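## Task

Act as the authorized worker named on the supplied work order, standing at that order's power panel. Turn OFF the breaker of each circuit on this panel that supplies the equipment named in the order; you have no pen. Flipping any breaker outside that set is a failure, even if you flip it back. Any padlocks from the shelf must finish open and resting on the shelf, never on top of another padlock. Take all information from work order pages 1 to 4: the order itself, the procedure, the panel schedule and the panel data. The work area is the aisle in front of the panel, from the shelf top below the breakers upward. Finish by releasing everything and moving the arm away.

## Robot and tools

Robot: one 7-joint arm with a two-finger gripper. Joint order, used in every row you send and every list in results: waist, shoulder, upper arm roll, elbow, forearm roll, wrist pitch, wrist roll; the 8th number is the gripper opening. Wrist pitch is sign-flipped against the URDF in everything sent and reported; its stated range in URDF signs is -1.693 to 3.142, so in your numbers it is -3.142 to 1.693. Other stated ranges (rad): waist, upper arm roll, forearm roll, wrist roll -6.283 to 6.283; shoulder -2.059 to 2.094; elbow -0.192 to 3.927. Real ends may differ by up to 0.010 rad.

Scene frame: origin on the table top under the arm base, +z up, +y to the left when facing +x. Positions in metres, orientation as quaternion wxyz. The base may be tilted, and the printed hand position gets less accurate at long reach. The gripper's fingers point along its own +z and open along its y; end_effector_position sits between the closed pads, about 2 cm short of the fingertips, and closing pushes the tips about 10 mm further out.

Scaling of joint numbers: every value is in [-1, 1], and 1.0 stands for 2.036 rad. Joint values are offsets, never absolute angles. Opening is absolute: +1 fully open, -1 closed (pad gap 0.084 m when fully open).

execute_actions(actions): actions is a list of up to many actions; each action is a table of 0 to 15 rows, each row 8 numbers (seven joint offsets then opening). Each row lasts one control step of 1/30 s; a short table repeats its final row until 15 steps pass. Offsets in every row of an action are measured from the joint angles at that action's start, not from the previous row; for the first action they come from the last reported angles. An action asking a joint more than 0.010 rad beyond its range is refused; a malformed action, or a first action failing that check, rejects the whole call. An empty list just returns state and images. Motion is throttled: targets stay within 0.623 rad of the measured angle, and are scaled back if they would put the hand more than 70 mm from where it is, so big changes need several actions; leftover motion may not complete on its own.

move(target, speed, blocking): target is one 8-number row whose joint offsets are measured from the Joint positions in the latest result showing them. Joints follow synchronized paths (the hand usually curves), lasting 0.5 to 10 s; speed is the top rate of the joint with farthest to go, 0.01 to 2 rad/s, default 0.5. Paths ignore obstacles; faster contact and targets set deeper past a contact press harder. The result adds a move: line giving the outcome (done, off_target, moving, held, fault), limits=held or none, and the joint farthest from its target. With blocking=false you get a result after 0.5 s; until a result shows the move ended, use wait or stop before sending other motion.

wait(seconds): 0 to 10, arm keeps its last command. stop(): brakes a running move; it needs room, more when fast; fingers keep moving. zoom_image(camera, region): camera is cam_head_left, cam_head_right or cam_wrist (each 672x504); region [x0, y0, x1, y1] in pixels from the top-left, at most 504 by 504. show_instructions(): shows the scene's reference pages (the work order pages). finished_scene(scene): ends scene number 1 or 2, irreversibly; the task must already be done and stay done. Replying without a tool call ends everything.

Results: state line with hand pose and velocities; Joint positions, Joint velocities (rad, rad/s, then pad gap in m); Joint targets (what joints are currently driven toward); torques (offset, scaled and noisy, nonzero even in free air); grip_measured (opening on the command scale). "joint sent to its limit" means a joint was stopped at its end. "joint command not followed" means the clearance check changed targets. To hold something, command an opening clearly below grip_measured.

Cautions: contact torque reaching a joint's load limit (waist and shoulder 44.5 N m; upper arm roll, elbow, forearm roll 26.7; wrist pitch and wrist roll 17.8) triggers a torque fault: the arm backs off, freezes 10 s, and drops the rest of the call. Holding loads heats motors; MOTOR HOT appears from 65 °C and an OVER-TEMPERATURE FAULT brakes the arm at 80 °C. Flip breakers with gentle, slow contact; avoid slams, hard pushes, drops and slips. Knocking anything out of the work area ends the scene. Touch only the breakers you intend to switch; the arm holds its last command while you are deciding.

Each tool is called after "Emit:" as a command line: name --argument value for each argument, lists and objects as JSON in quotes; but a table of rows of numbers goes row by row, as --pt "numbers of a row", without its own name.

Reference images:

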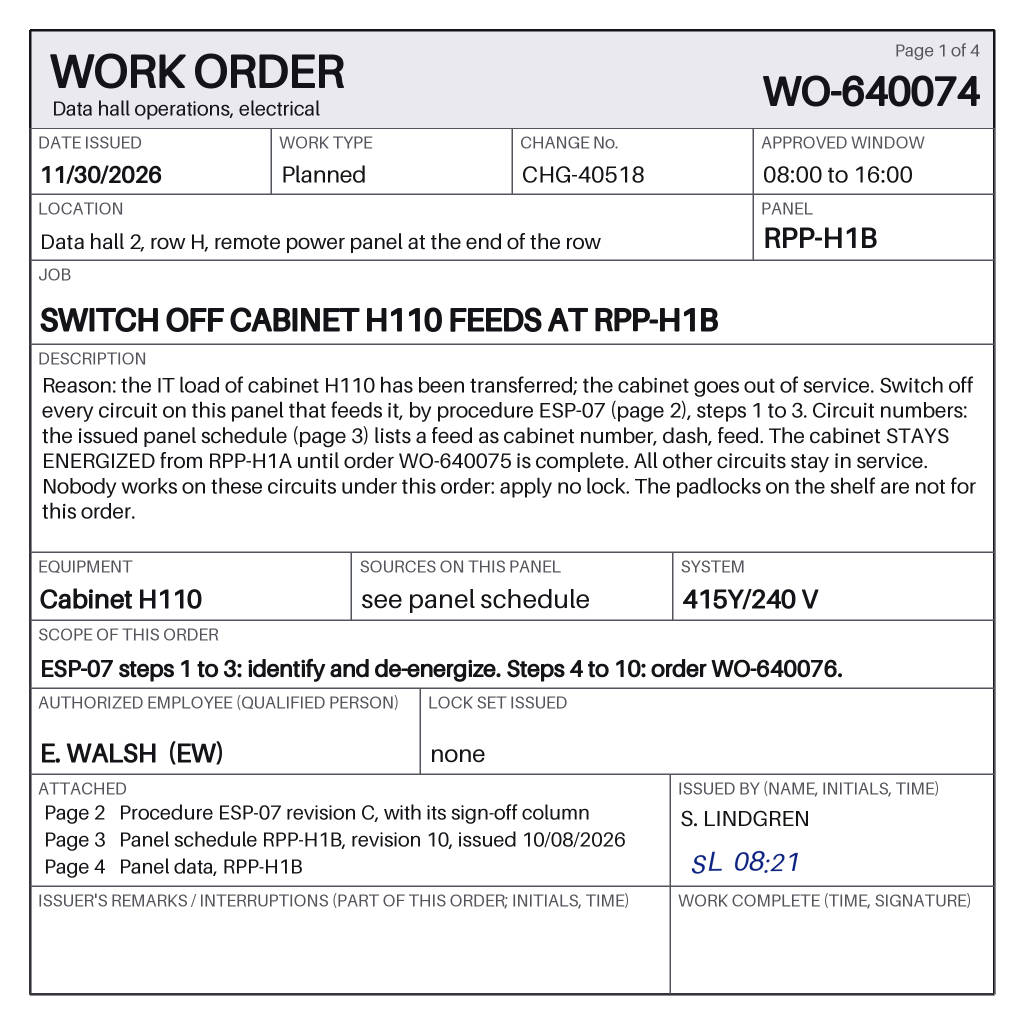

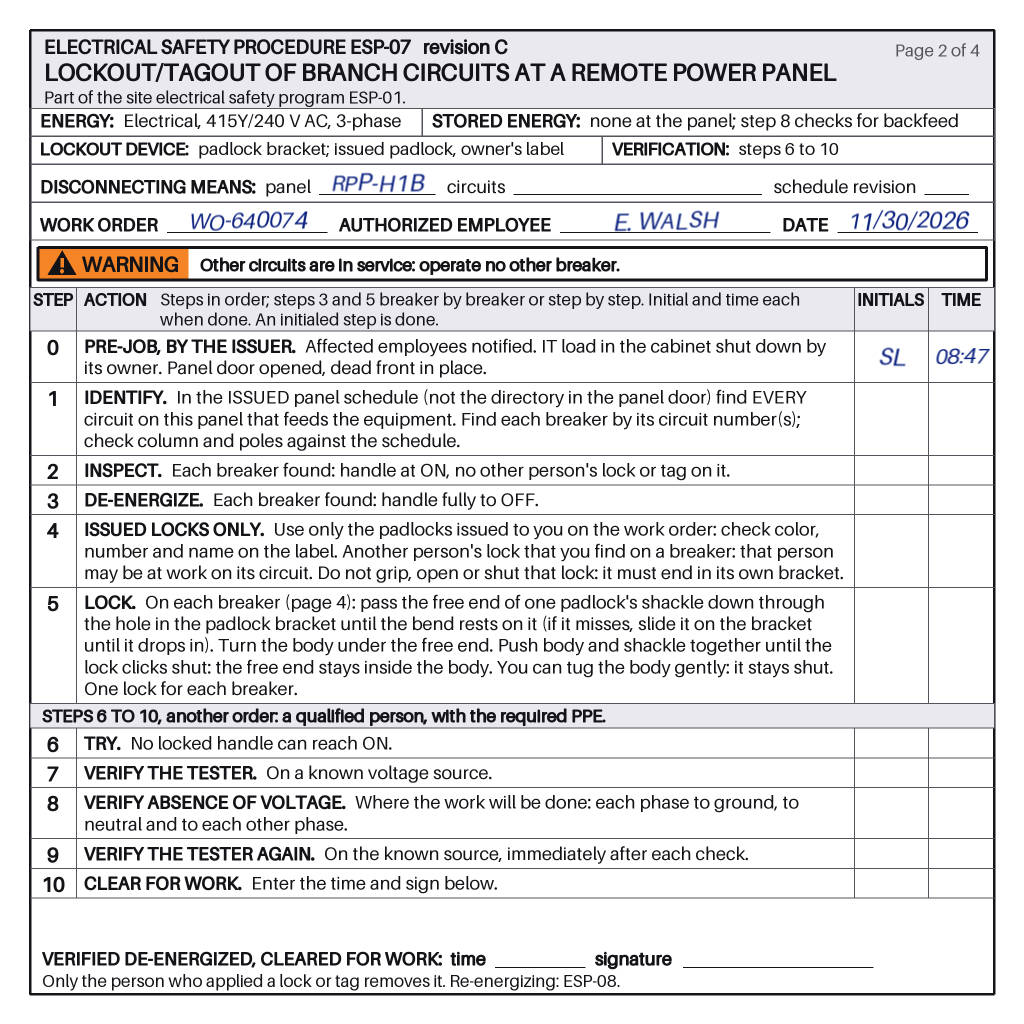

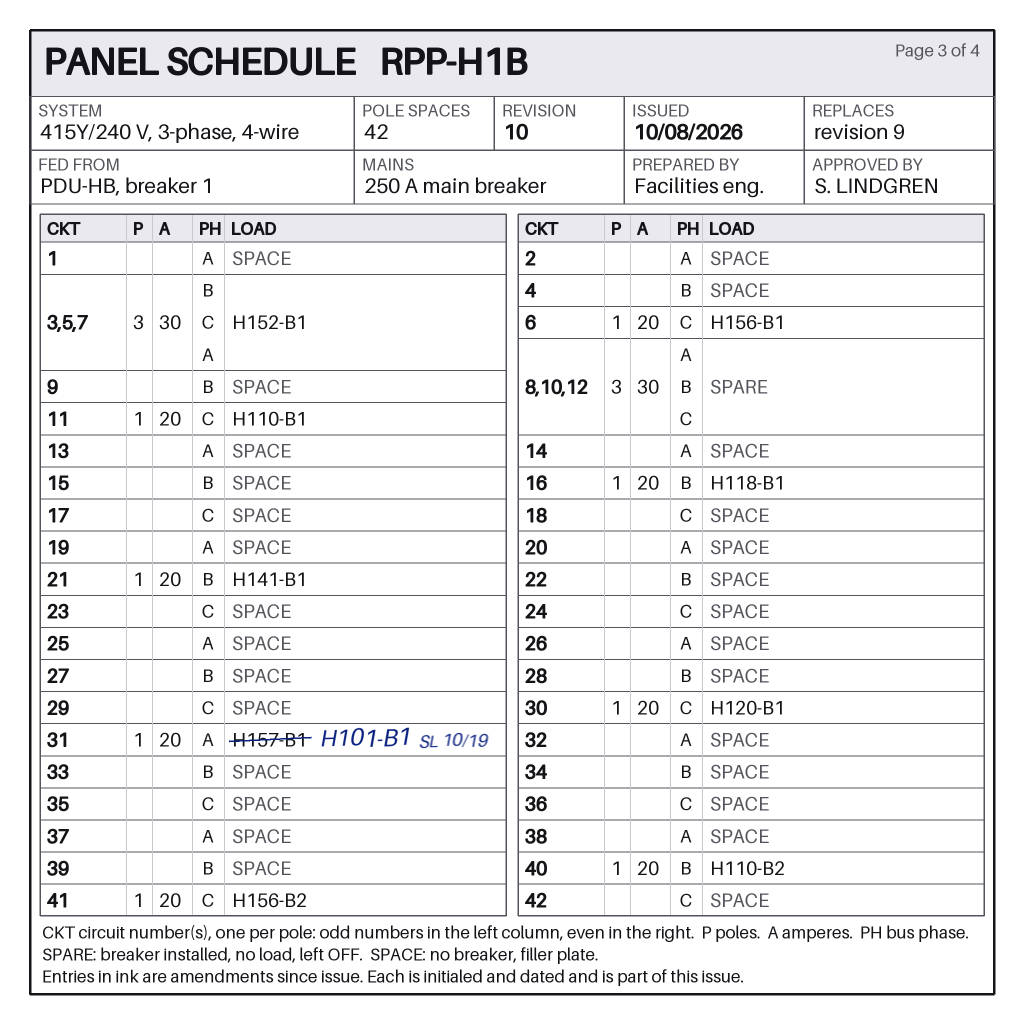

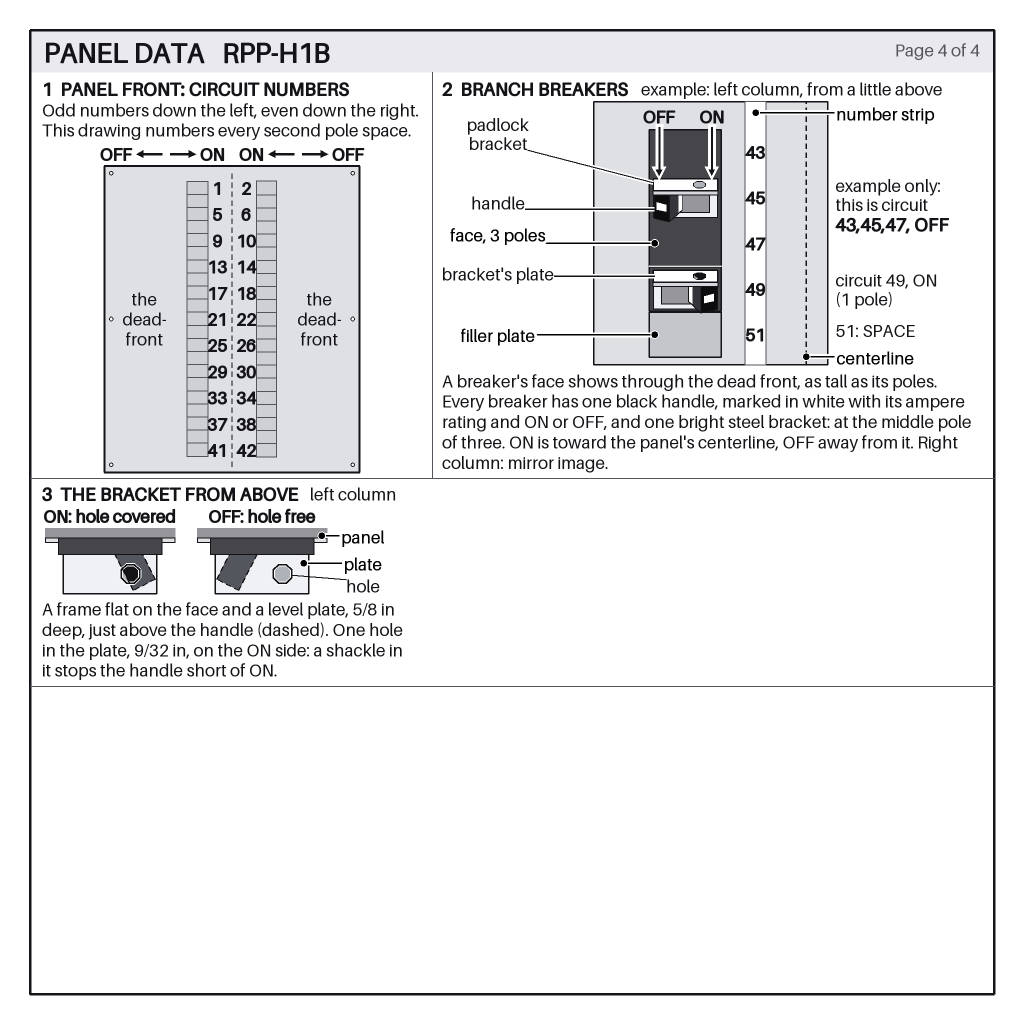

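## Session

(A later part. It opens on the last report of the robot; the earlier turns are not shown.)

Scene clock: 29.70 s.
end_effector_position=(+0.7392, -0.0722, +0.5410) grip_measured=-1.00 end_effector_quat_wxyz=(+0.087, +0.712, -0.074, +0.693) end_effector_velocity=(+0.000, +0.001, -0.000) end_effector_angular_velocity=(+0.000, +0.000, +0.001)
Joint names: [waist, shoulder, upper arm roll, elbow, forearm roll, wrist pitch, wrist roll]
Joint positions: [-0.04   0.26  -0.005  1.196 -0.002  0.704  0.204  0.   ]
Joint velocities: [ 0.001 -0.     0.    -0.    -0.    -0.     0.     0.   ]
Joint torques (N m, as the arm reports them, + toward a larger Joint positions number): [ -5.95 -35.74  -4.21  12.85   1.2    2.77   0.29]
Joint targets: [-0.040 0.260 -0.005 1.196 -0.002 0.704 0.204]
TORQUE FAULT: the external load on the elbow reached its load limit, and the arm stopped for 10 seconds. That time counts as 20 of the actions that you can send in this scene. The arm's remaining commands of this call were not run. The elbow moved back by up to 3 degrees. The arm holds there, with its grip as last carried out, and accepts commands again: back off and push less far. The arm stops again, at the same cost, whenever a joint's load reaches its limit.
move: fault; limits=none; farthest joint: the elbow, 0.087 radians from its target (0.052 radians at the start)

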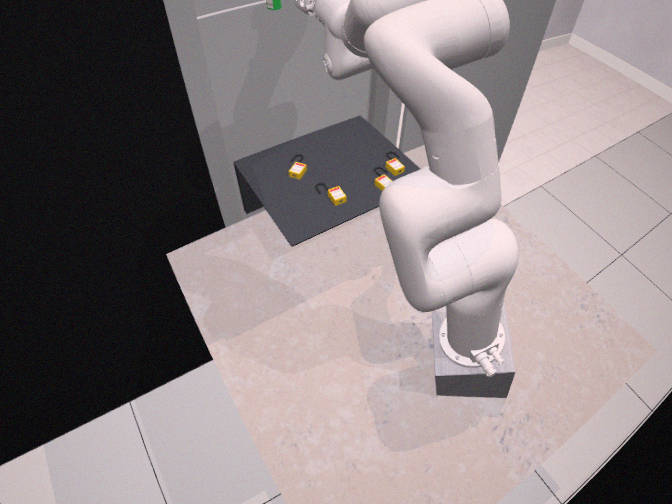

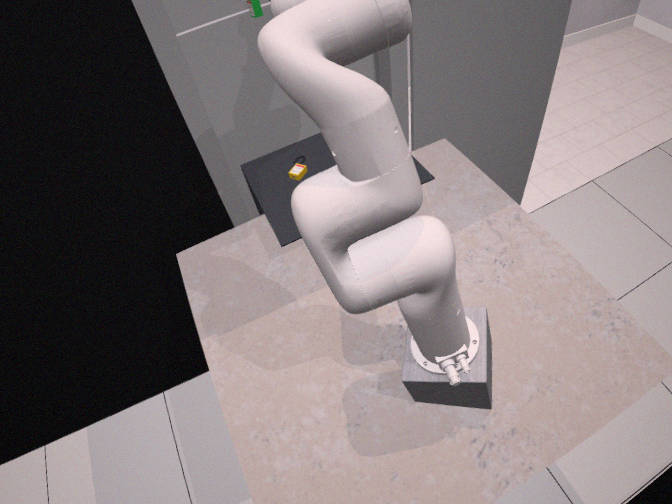

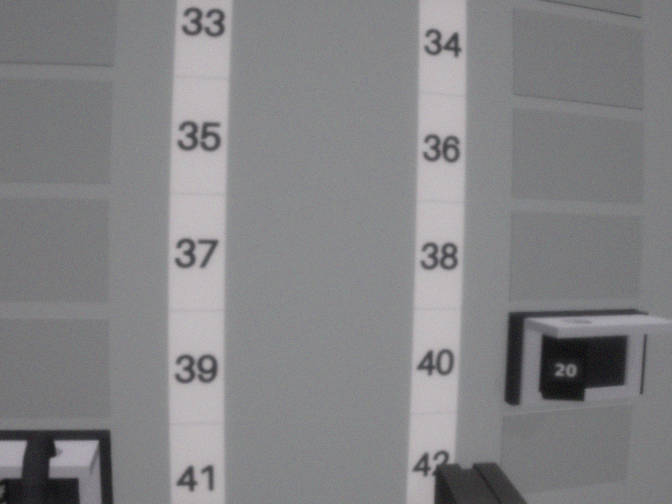

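Emit:
move --target '[-0.0025,-0.0226,0,-0.0064,0,0.004,0,-1]' --speed 0.06

Emit:
move --target '[-0.011,0.008,0,0.005,0,0.003,0,-1]' --speed 0.03

Scene clock: 31.03 s.
end_effector_position=(+0.7306, -0.0676, +0.5680) grip_measured=-1.00 end_effector_quat_wxyz=(+0.087, +0.698, -0.071, +0.707) end_effector_velocity=(-0.000, +0.001, +0.001) end_effector_angular_velocity=(-0.000, -0.002, +0.001)
Joint names: [waist, shoulder, upper arm roll, elbow, forearm roll, wrist pitch, wrist roll]
Joint positions: [-0.045  0.214 -0.005  1.183 -0.002  0.712  0.204  0.   ]
Joint velocities: [ 0.    -0.002  0.    -0.001 -0.     0.001 -0.     0.   ]
Joint torques (N m, as the arm reports them, + toward a larger Joint positions number): [ -5.9  -34.89  -4.26  12.89   1.06   2.75   0.2 ]
Joint targets: [-0.045 0.214 -0.005 1.183 -0.002 0.712 0.204]
move: done; limits=none; farthest joint: the waist, 0.000 radians from its target (0.006 radians at the start)

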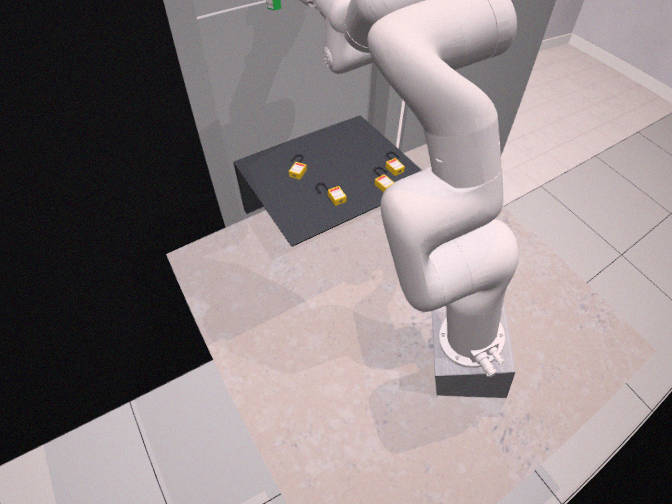

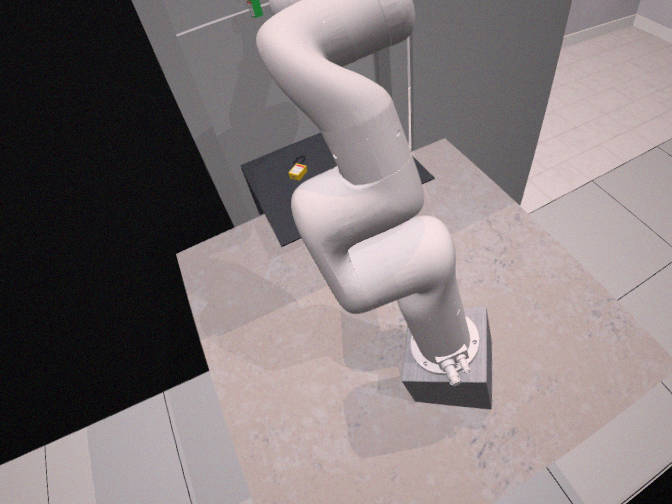

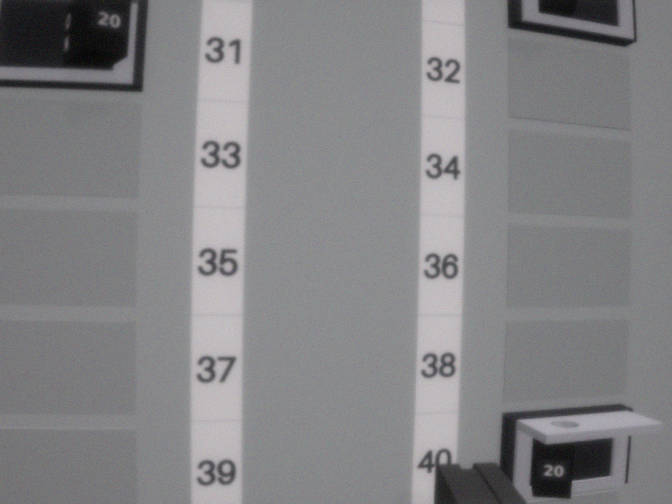

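Scene clock: 32.07 s.
end_effector_position=(+0.7301, -0.0834, +0.5673) grip_measured=-1.00 end_effector_quat_wxyz=(+0.095, +0.696, -0.077, +0.708) end_effector_velocity=(-0.000, -0.001, +0.000) end_effector_angular_velocity=(-0.000, -0.001, -0.001)
Joint names: [waist, shoulder, upper arm roll, elbow, forearm roll, wrist pitch, wrist roll]
Joint positions: [-0.067  0.23  -0.005  1.193 -0.002  0.718  0.204  0.   ]
Joint velocities: [-0.002  0.001  0.001  0.001 -0.     0.001  0.     0.   ]
Joint torques (N m, as the arm reports them, + toward a larger Joint positions number): [ -6.2  -34.62  -4.48  12.91   1.26   2.48   0.25]
Joint targets: [-0.067 0.230 -0.005 1.193 -0.002 0.718 0.204]
move: done; limits=none; farthest joint: the waist, 0.001 radians from its target (0.023 radians at the start)

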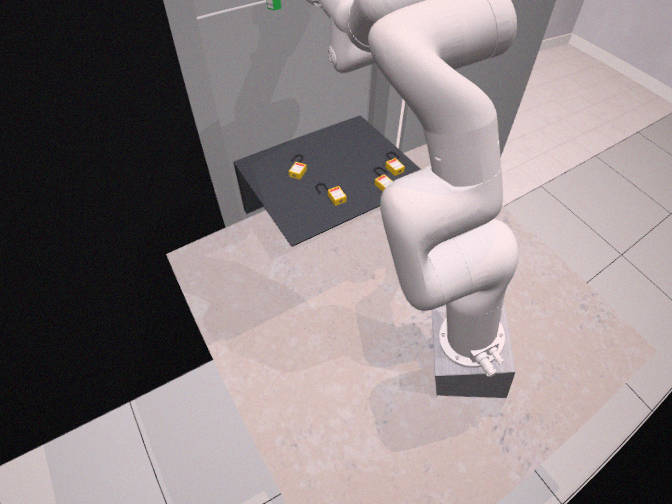

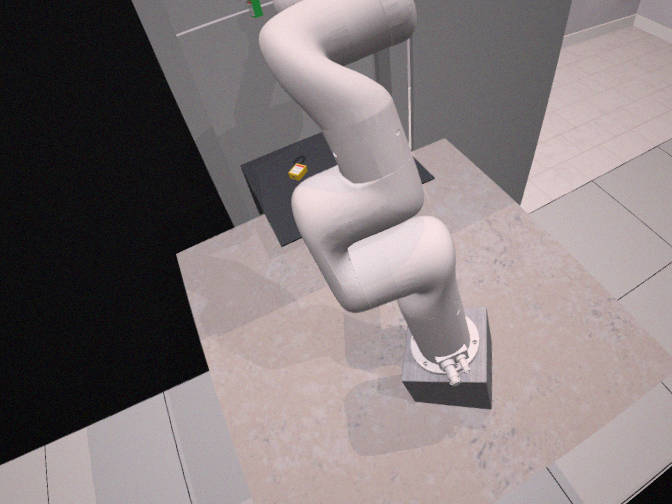

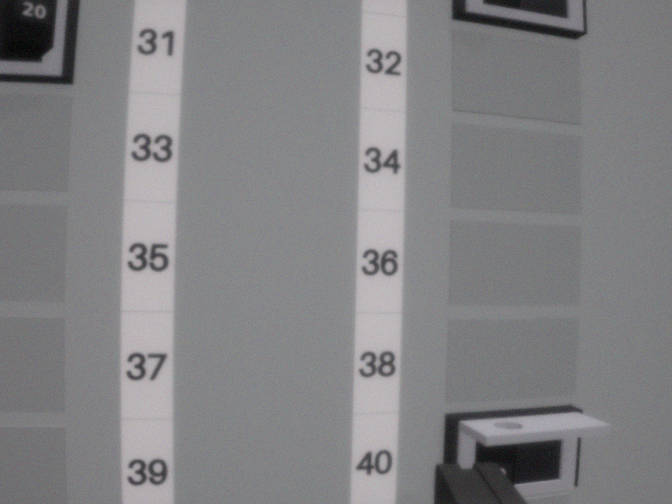

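Emit:
move --target '[0.012,-0.008,0,-0.005,0,-0.003,0,-1]' --speed 0.06

Emit:
move --target '[0,0.0074,0,0.0189,0,-0.0113,0,-1]' --speed 0.06

Emit:
move --target '[-0.009,0.0065,0,0.0045,0,0.002,0,-1]' --speed 0.02

Scene clock: 33.17 s.
end_effector_position=(+0.7309, -0.0663, +0.5677) grip_measured=-1.00 end_effector_quat_wxyz=(+0.086, +0.699, -0.070, +0.707) end_effector_velocity=(-0.000, +0.001, +0.000) end_effector_angular_velocity=(+0.000, -0.000, +0.001)
Joint names: [waist, shoulder, upper arm roll, elbow, forearm roll, wrist pitch, wrist roll]
Joint positions: [-0.043  0.214 -0.005  1.183 -0.002  0.712  0.204  0.   ]
Joint velocities: [ 0.001 -0.001 -0.    -0.001  0.     0.001 -0.     0.   ]
Joint torques (N m, as the arm reports them, + toward a larger Joint positions number): [ -5.62 -34.96  -4.18  12.99   0.97   2.64   0.2 ]
Joint targets: [-0.042 0.214 -0.005 1.183 -0.002 0.712 0.204]
move: done; limits=none; farthest joint: the waist, 0.000 radians from its target (0.024 radians at the start)

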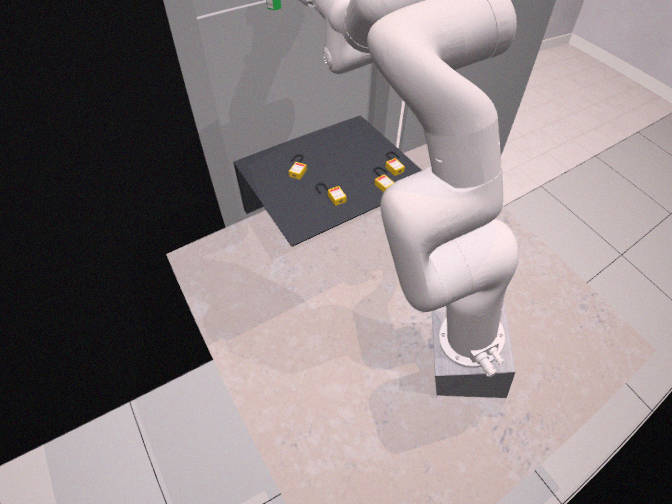

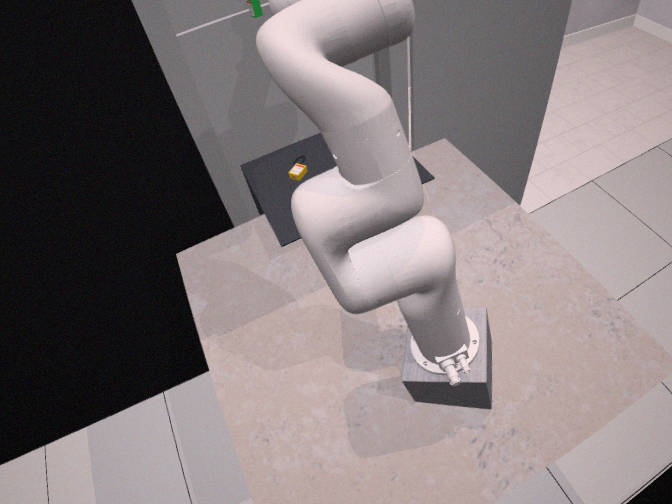

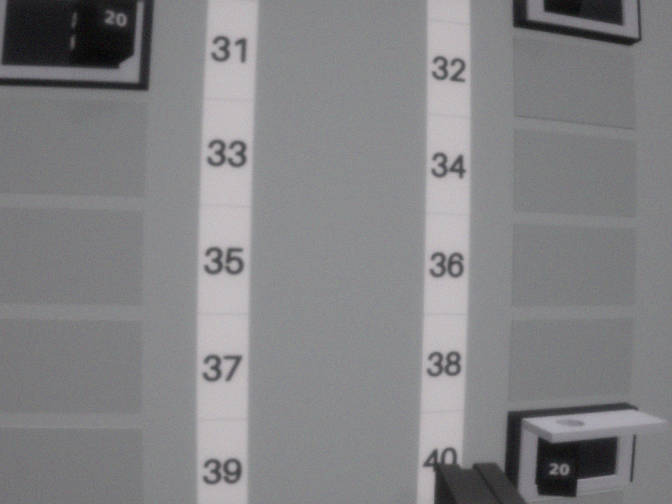

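Scene clock: 34.13 s.
end_effector_position=(+0.7385, -0.0668, +0.5728) grip_measured=-1.00 end_effector_quat_wxyz=(+0.086, +0.698, -0.070, +0.707) end_effector_velocity=(+0.000, -0.001, +0.001) end_effector_angular_velocity=(-0.000, -0.001, -0.001)
Joint names: [waist, shoulder, upper arm roll, elbow, forearm roll, wrist pitch, wrist roll]
Joint positions: [-0.043  0.229 -0.005  1.221 -0.002  0.689  0.204  0.   ]
Joint velocities: [-0.001 -0.    -0.     0.003  0.    -0.003  0.     0.   ]
Joint torques (N m, as the arm reports them, + toward a larger Joint positions number): [ -5.99 -35.08  -4.16  13.08   1.07   2.57   0.18]
Joint targets: [-0.043 0.229 -0.005 1.221 -0.002 0.689 0.204]
move: done; limits=none; farthest joint: the elbow, 0.001 radians from its target (0.039 radians at the start)

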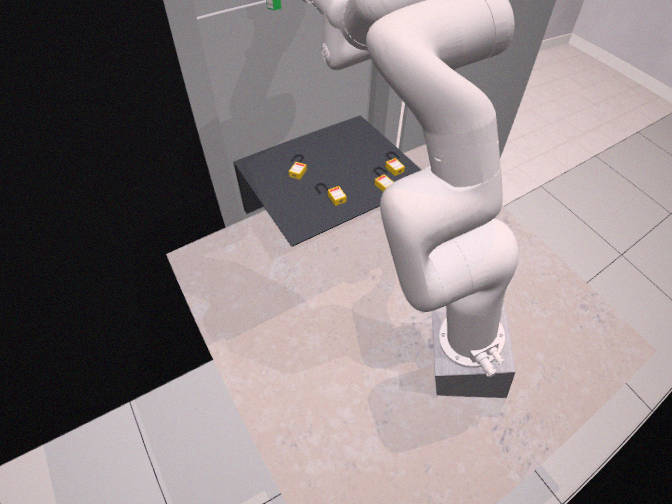

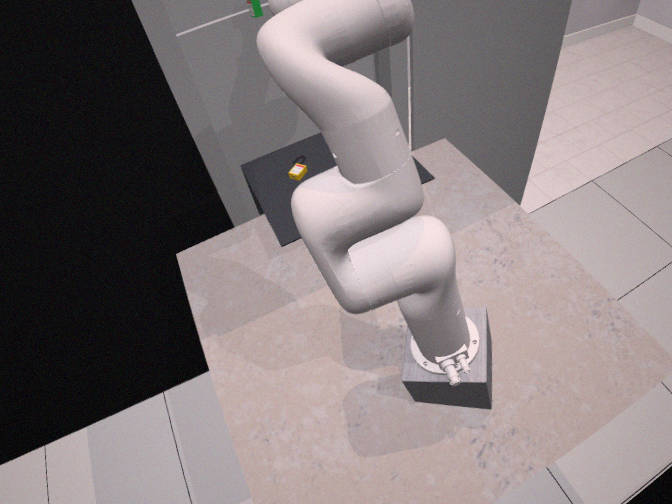

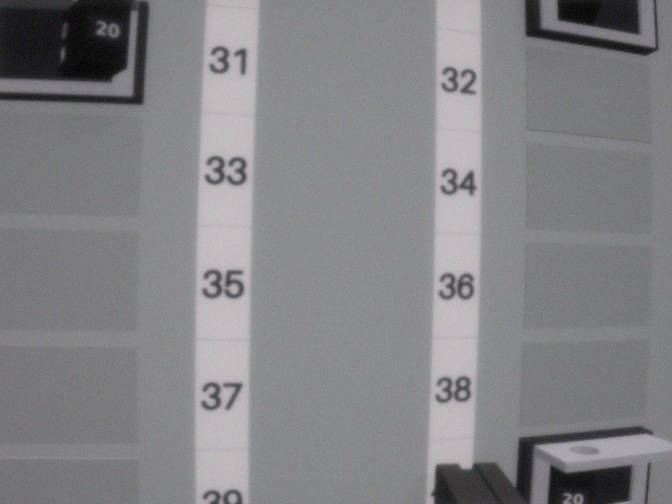

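Scene clock: 35.30 s.
end_effector_position=(+0.7382, -0.0799, +0.5725) grip_measured=-1.00 end_effector_quat_wxyz=(+0.093, +0.696, -0.075, +0.708) end_effector_velocity=(+0.000, +0.001, +0.000) end_effector_angular_velocity=(+0.000, -0.001, +0.002)
Joint names: [waist, shoulder, upper arm roll, elbow, forearm roll, wrist pitch, wrist roll]
Joint positions: [-0.061  0.242 -0.005  1.23  -0.002  0.693  0.204  0.   ]
Joint velocities: [ 0.     0.001  0.001  0.001 -0.     0.001  0.     0.   ]
Joint torques (N m, as the arm reports them, + toward a larger Joint positions number): [ -5.82 -35.15  -4.32  13.3    1.16   2.59   0.26]
Joint targets: [-0.061 0.242 -0.005 1.230 -0.002 0.693 0.204]
move: done; limits=none; farthest joint: the waist, 0.001 radians from its target (0.019 radians at the start)

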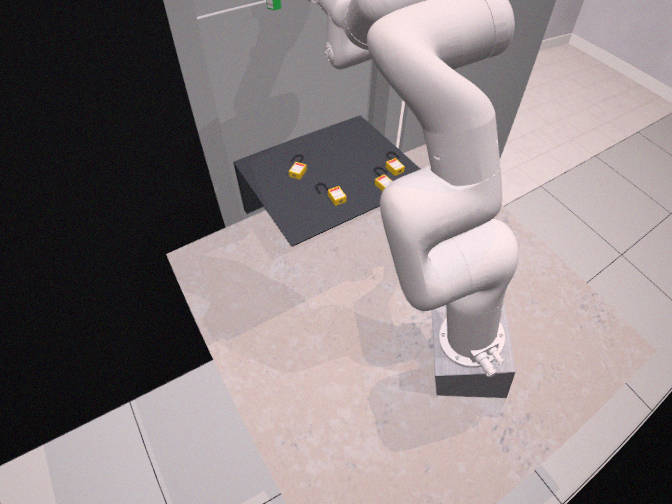

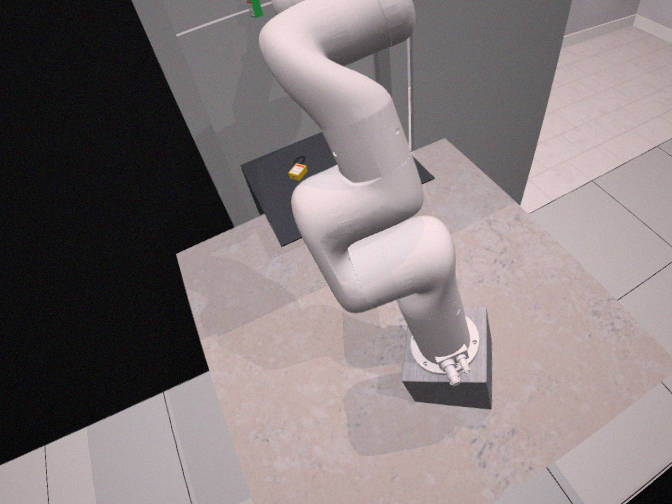

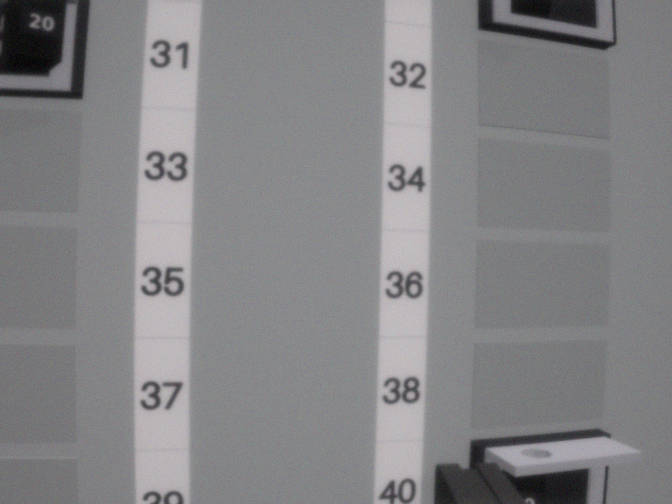

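Emit:
move --target '[-0.006,0.005,0,0.002,0,0.003,0,-1]' --speed 0.015

Scene clock: 37.00 s.
end_effector_position=(+0.7371, -0.0919, +0.5705) grip_measured=-1.00 end_effector_quat_wxyz=(+0.100, +0.695, -0.081, +0.707) end_effector_velocity=(+0.001, +0.009, +0.003) end_effector_angular_velocity=(-0.002, -0.008, +0.015)
Joint names: [waist, shoulder, upper arm roll, elbow, forearm roll, wrist pitch, wrist roll]
Joint positions: [-0.075  0.253 -0.007  1.233 -0.001  0.699  0.204  0.   ]
Joint velocities: [ 0.005 -0.005  0.006 -0.    -0.003  0.006 -0.     0.   ]
Joint torques (N m, as the arm reports them, + toward a larger Joint positions number): [ -2.43 -36.63  -1.92  14.09  -0.37   2.97   0.24]
Joint targets: [-0.073 0.252 -0.005 1.234 -0.002 0.699 0.204]
move: done; limits=none; farthest joint: the upper arm roll, 0.002 radians from its target (0.000 radians at the start)

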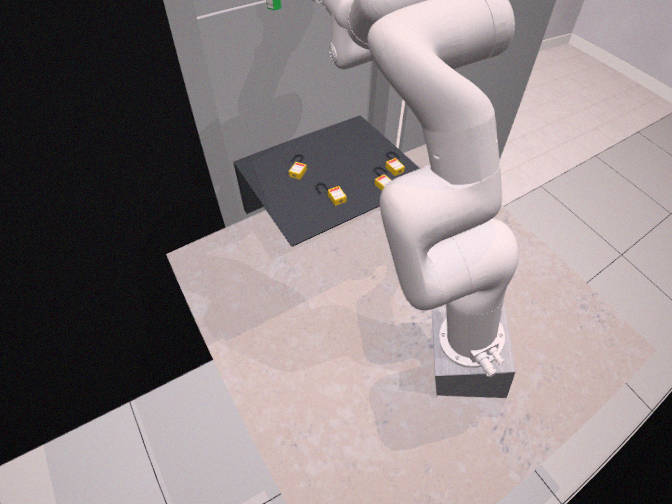

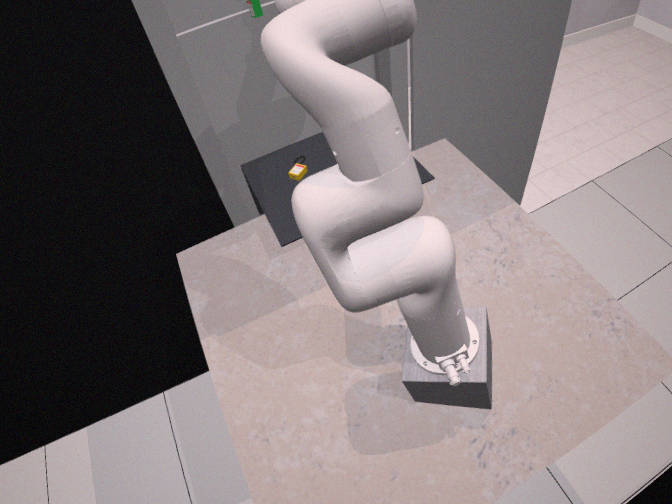

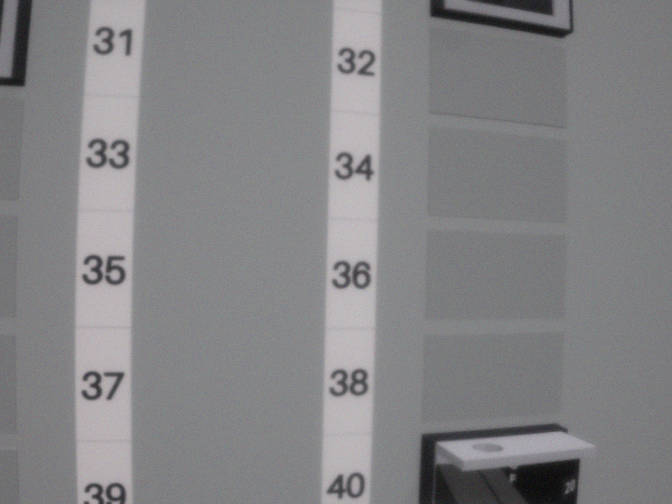

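Emit:
move --target '[0.004,-0.16,0,-0.18,0,0.025,0,-1]' --speed 0.4

Emit:
move --target '[-0.026,-0.03,0,0.43,0,-0.31,0,-1]' --speed 0.8

Scene clock: 40.23 s.
end_effector_position=(+0.6450, -0.0577, +0.5922) grip_measured=-1.00 end_effector_quat_wxyz=(+0.095, +0.693, -0.078, +0.711) end_effector_velocity=(-0.001, +0.000, +0.001) end_effector_angular_velocity=(-0.001, -0.003, +0.000)
Joint names: [waist, shoulder, upper arm roll, elbow, forearm roll, wrist pitch, wrist roll]
Joint positions: [-0.067 -0.072 -0.007  0.867 -0.001  0.75   0.204  0.   ]
Joint velocities: [-0.    -0.004 -0.    -0.002  0.     0.001  0.     0.   ]
Joint torques (N m, as the arm reports them, + toward a larger Joint positions number): [ -4.03 -26.15  -3.77  12.78   1.2    2.73   0.21]
Joint targets: [-0.067 -0.073 -0.007 0.867 -0.001 0.750 0.204]
move: done; limits=none; farthest joint: the shoulder, 0.001 radians from its target (0.325 radians at the start)

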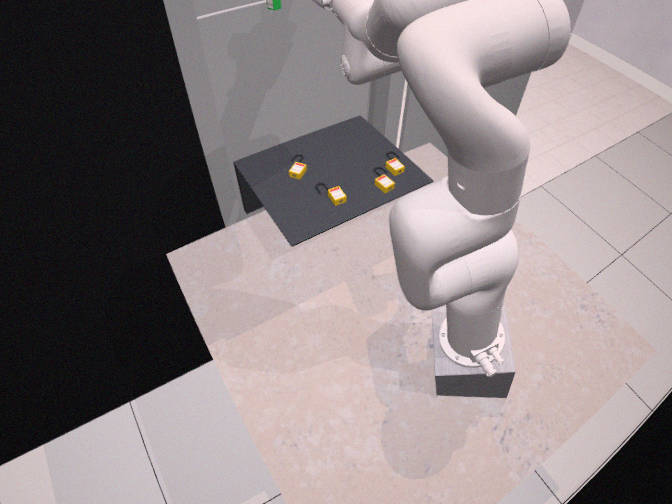

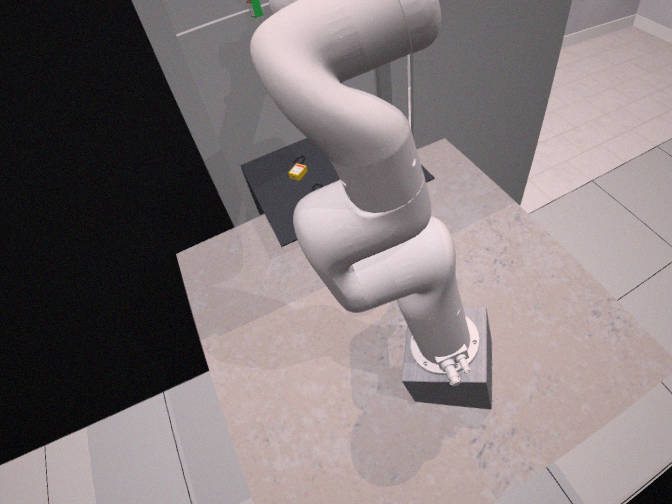

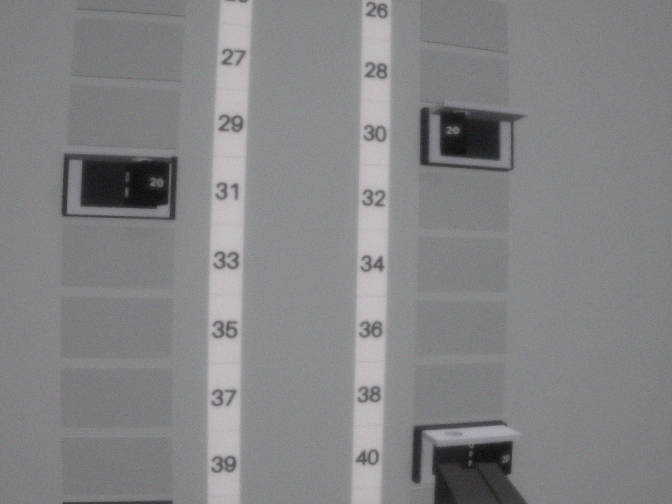

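Scene clock: 42.10 s.
end_effector_position=(+0.6158, +0.0115, +0.9792) grip_measured=-1.00 end_effector_quat_wxyz=(+0.108, +0.576, -0.054, +0.808) end_effector_velocity=(-0.001, +0.001, +0.001) end_effector_angular_velocity=(-0.000, -0.002, +0.001)
Joint names: [waist, shoulder, upper arm roll, elbow, forearm roll, wrist pitch, wrist roll]
Joint positions: [-0.119 -0.133 -0.007  1.742 -0.001  0.119  0.204  0.   ]
Joint velocities: [ 0.    -0.001  0.     0.002  0.    -0.001  0.     0.   ]
Joint torques (N m, as the arm reports them, + toward a larger Joint positions number): [ -3.04 -22.57  -3.97  11.95   0.92   1.8    0.22]
Joint targets: [-0.119 -0.133 -0.007 1.742 -0.001 0.118 0.204]
move: done; limits=none; farthest joint: the waist, 0.000 radians from its target (0.053 radians at the start)

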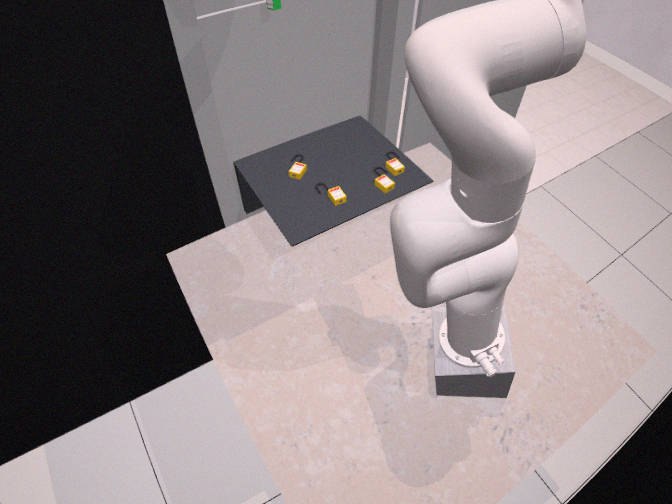

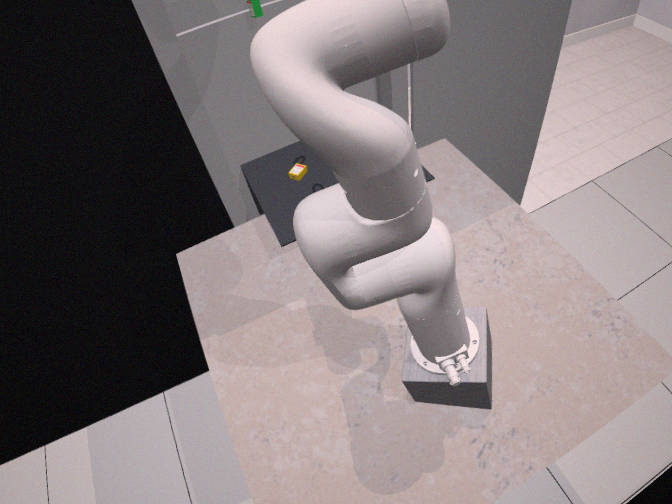

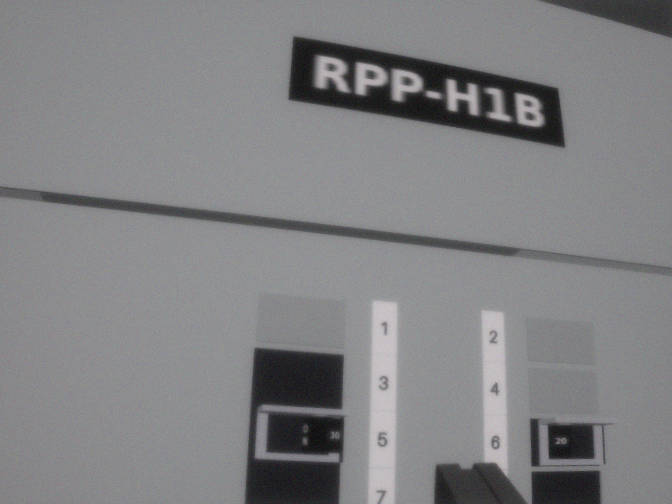

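Emit:
move --target '[0,0.1213,0,0.053,0,0.0712,0.04,-1]' --speed 0.3

Scene clock: 43.67 s.
end_effector_position=(+0.6960, -0.0274, +0.9189) grip_measured=-1.00 end_effector_quat_wxyz=(+0.075, +0.571, -0.075, +0.814) end_effector_velocity=(+0.001, -0.000, -0.001) end_effector_angular_velocity=(+0.001, +0.001, +0.000)
Joint names: [waist, shoulder, upper arm roll, elbow, forearm roll, wrist pitch, wrist roll]
Joint positions: [-0.119  0.114 -0.007  1.85  -0.001  0.263  0.285  0.   ]
Joint velocities: [ 0.     0.002  0.     0.    -0.     0.     0.     0.   ]
Joint torques (N m, as the arm reports them, + toward a larger Joint positions number): [ -5.16 -31.52  -3.78  12.85   0.85   1.82   0.25]
Joint targets: [-0.119 0.114 -0.007 1.850 -0.001 0.263 0.285]
move: done; limits=none; farthest joint: the wrist pitch, 0.001 radians from its target (0.145 radians at the start)

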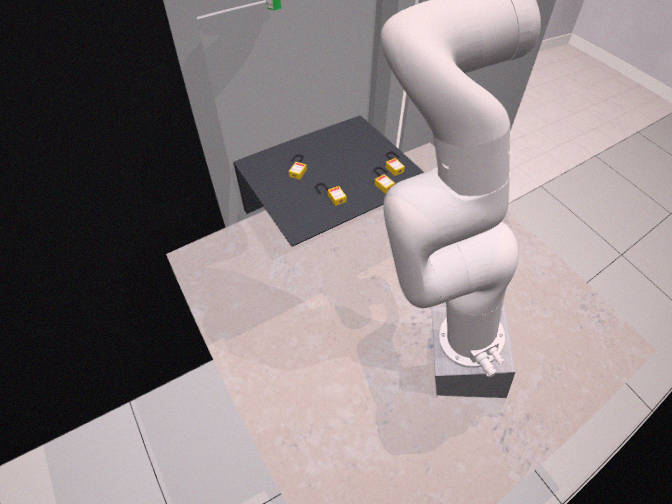

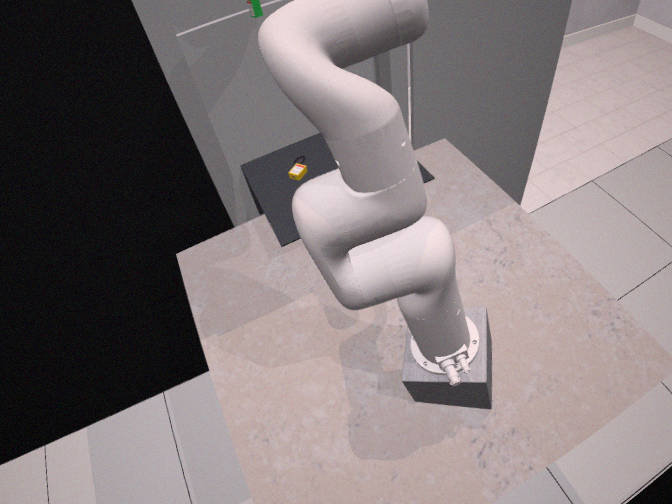

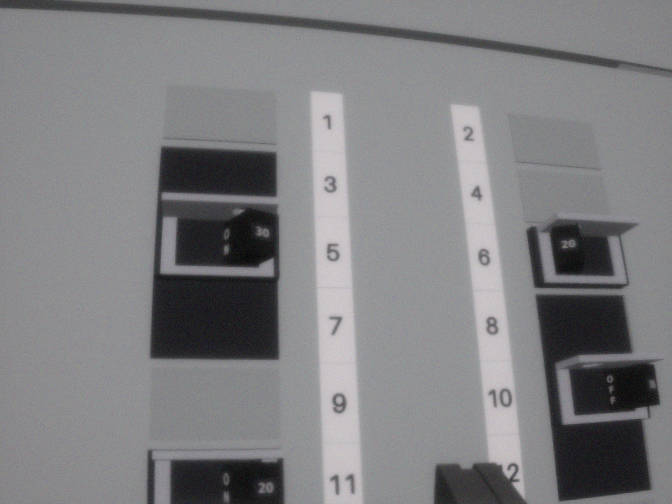

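Emit:
move --target '[0.017,0.073,0,0.1095,0,-0.0366,0,-1]' --speed 0.15

Scene clock: 45.87 s.
end_effector_position=(+0.7321, -0.0143, +0.9193) grip_measured=-1.00 end_effector_quat_wxyz=(+0.060, +0.576, -0.067, +0.813) end_effector_velocity=(+0.001, +0.000, -0.001) end_effector_angular_velocity=(+0.001, +0.002, +0.000)
Joint names: [waist, shoulder, upper arm roll, elbow, forearm roll, wrist pitch, wrist roll]
Joint positions: [-0.085  0.262 -0.007  2.073 -0.001  0.189  0.285  0.   ]
Joint velocities: [ 0.001  0.002 -0.     0.002 -0.    -0.001  0.     0.   ]
Joint torques (N m, as the arm reports them, + toward a larger Joint positions number): [ -5.78 -34.51  -3.3   12.44   0.96   1.88   0.07]
Joint targets: [-0.085 0.262 -0.007 2.073 -0.001 0.189 0.285]
move: done; limits=none; farthest joint: the waist, 0.001 radians from its target (0.035 radians at the start)

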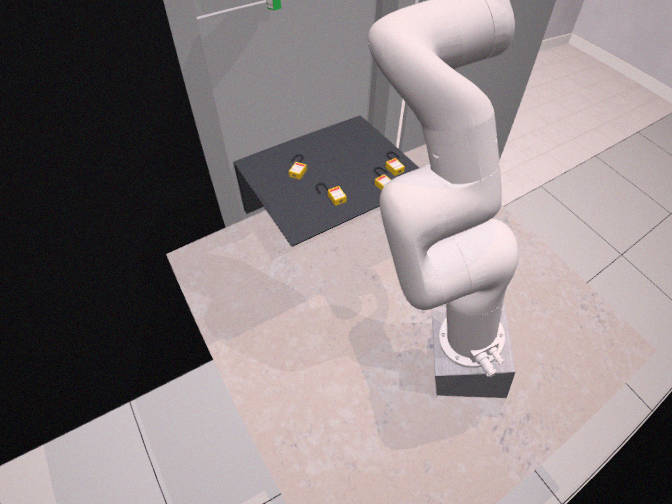

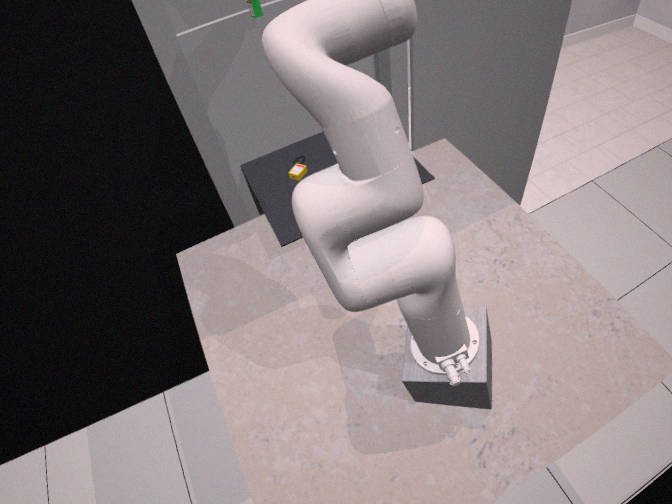

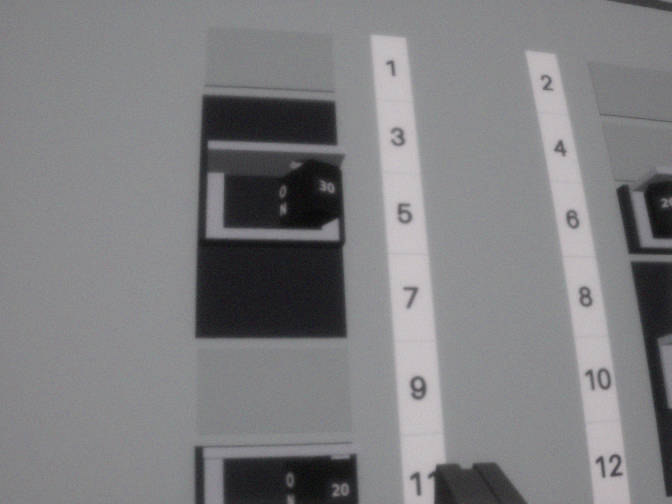

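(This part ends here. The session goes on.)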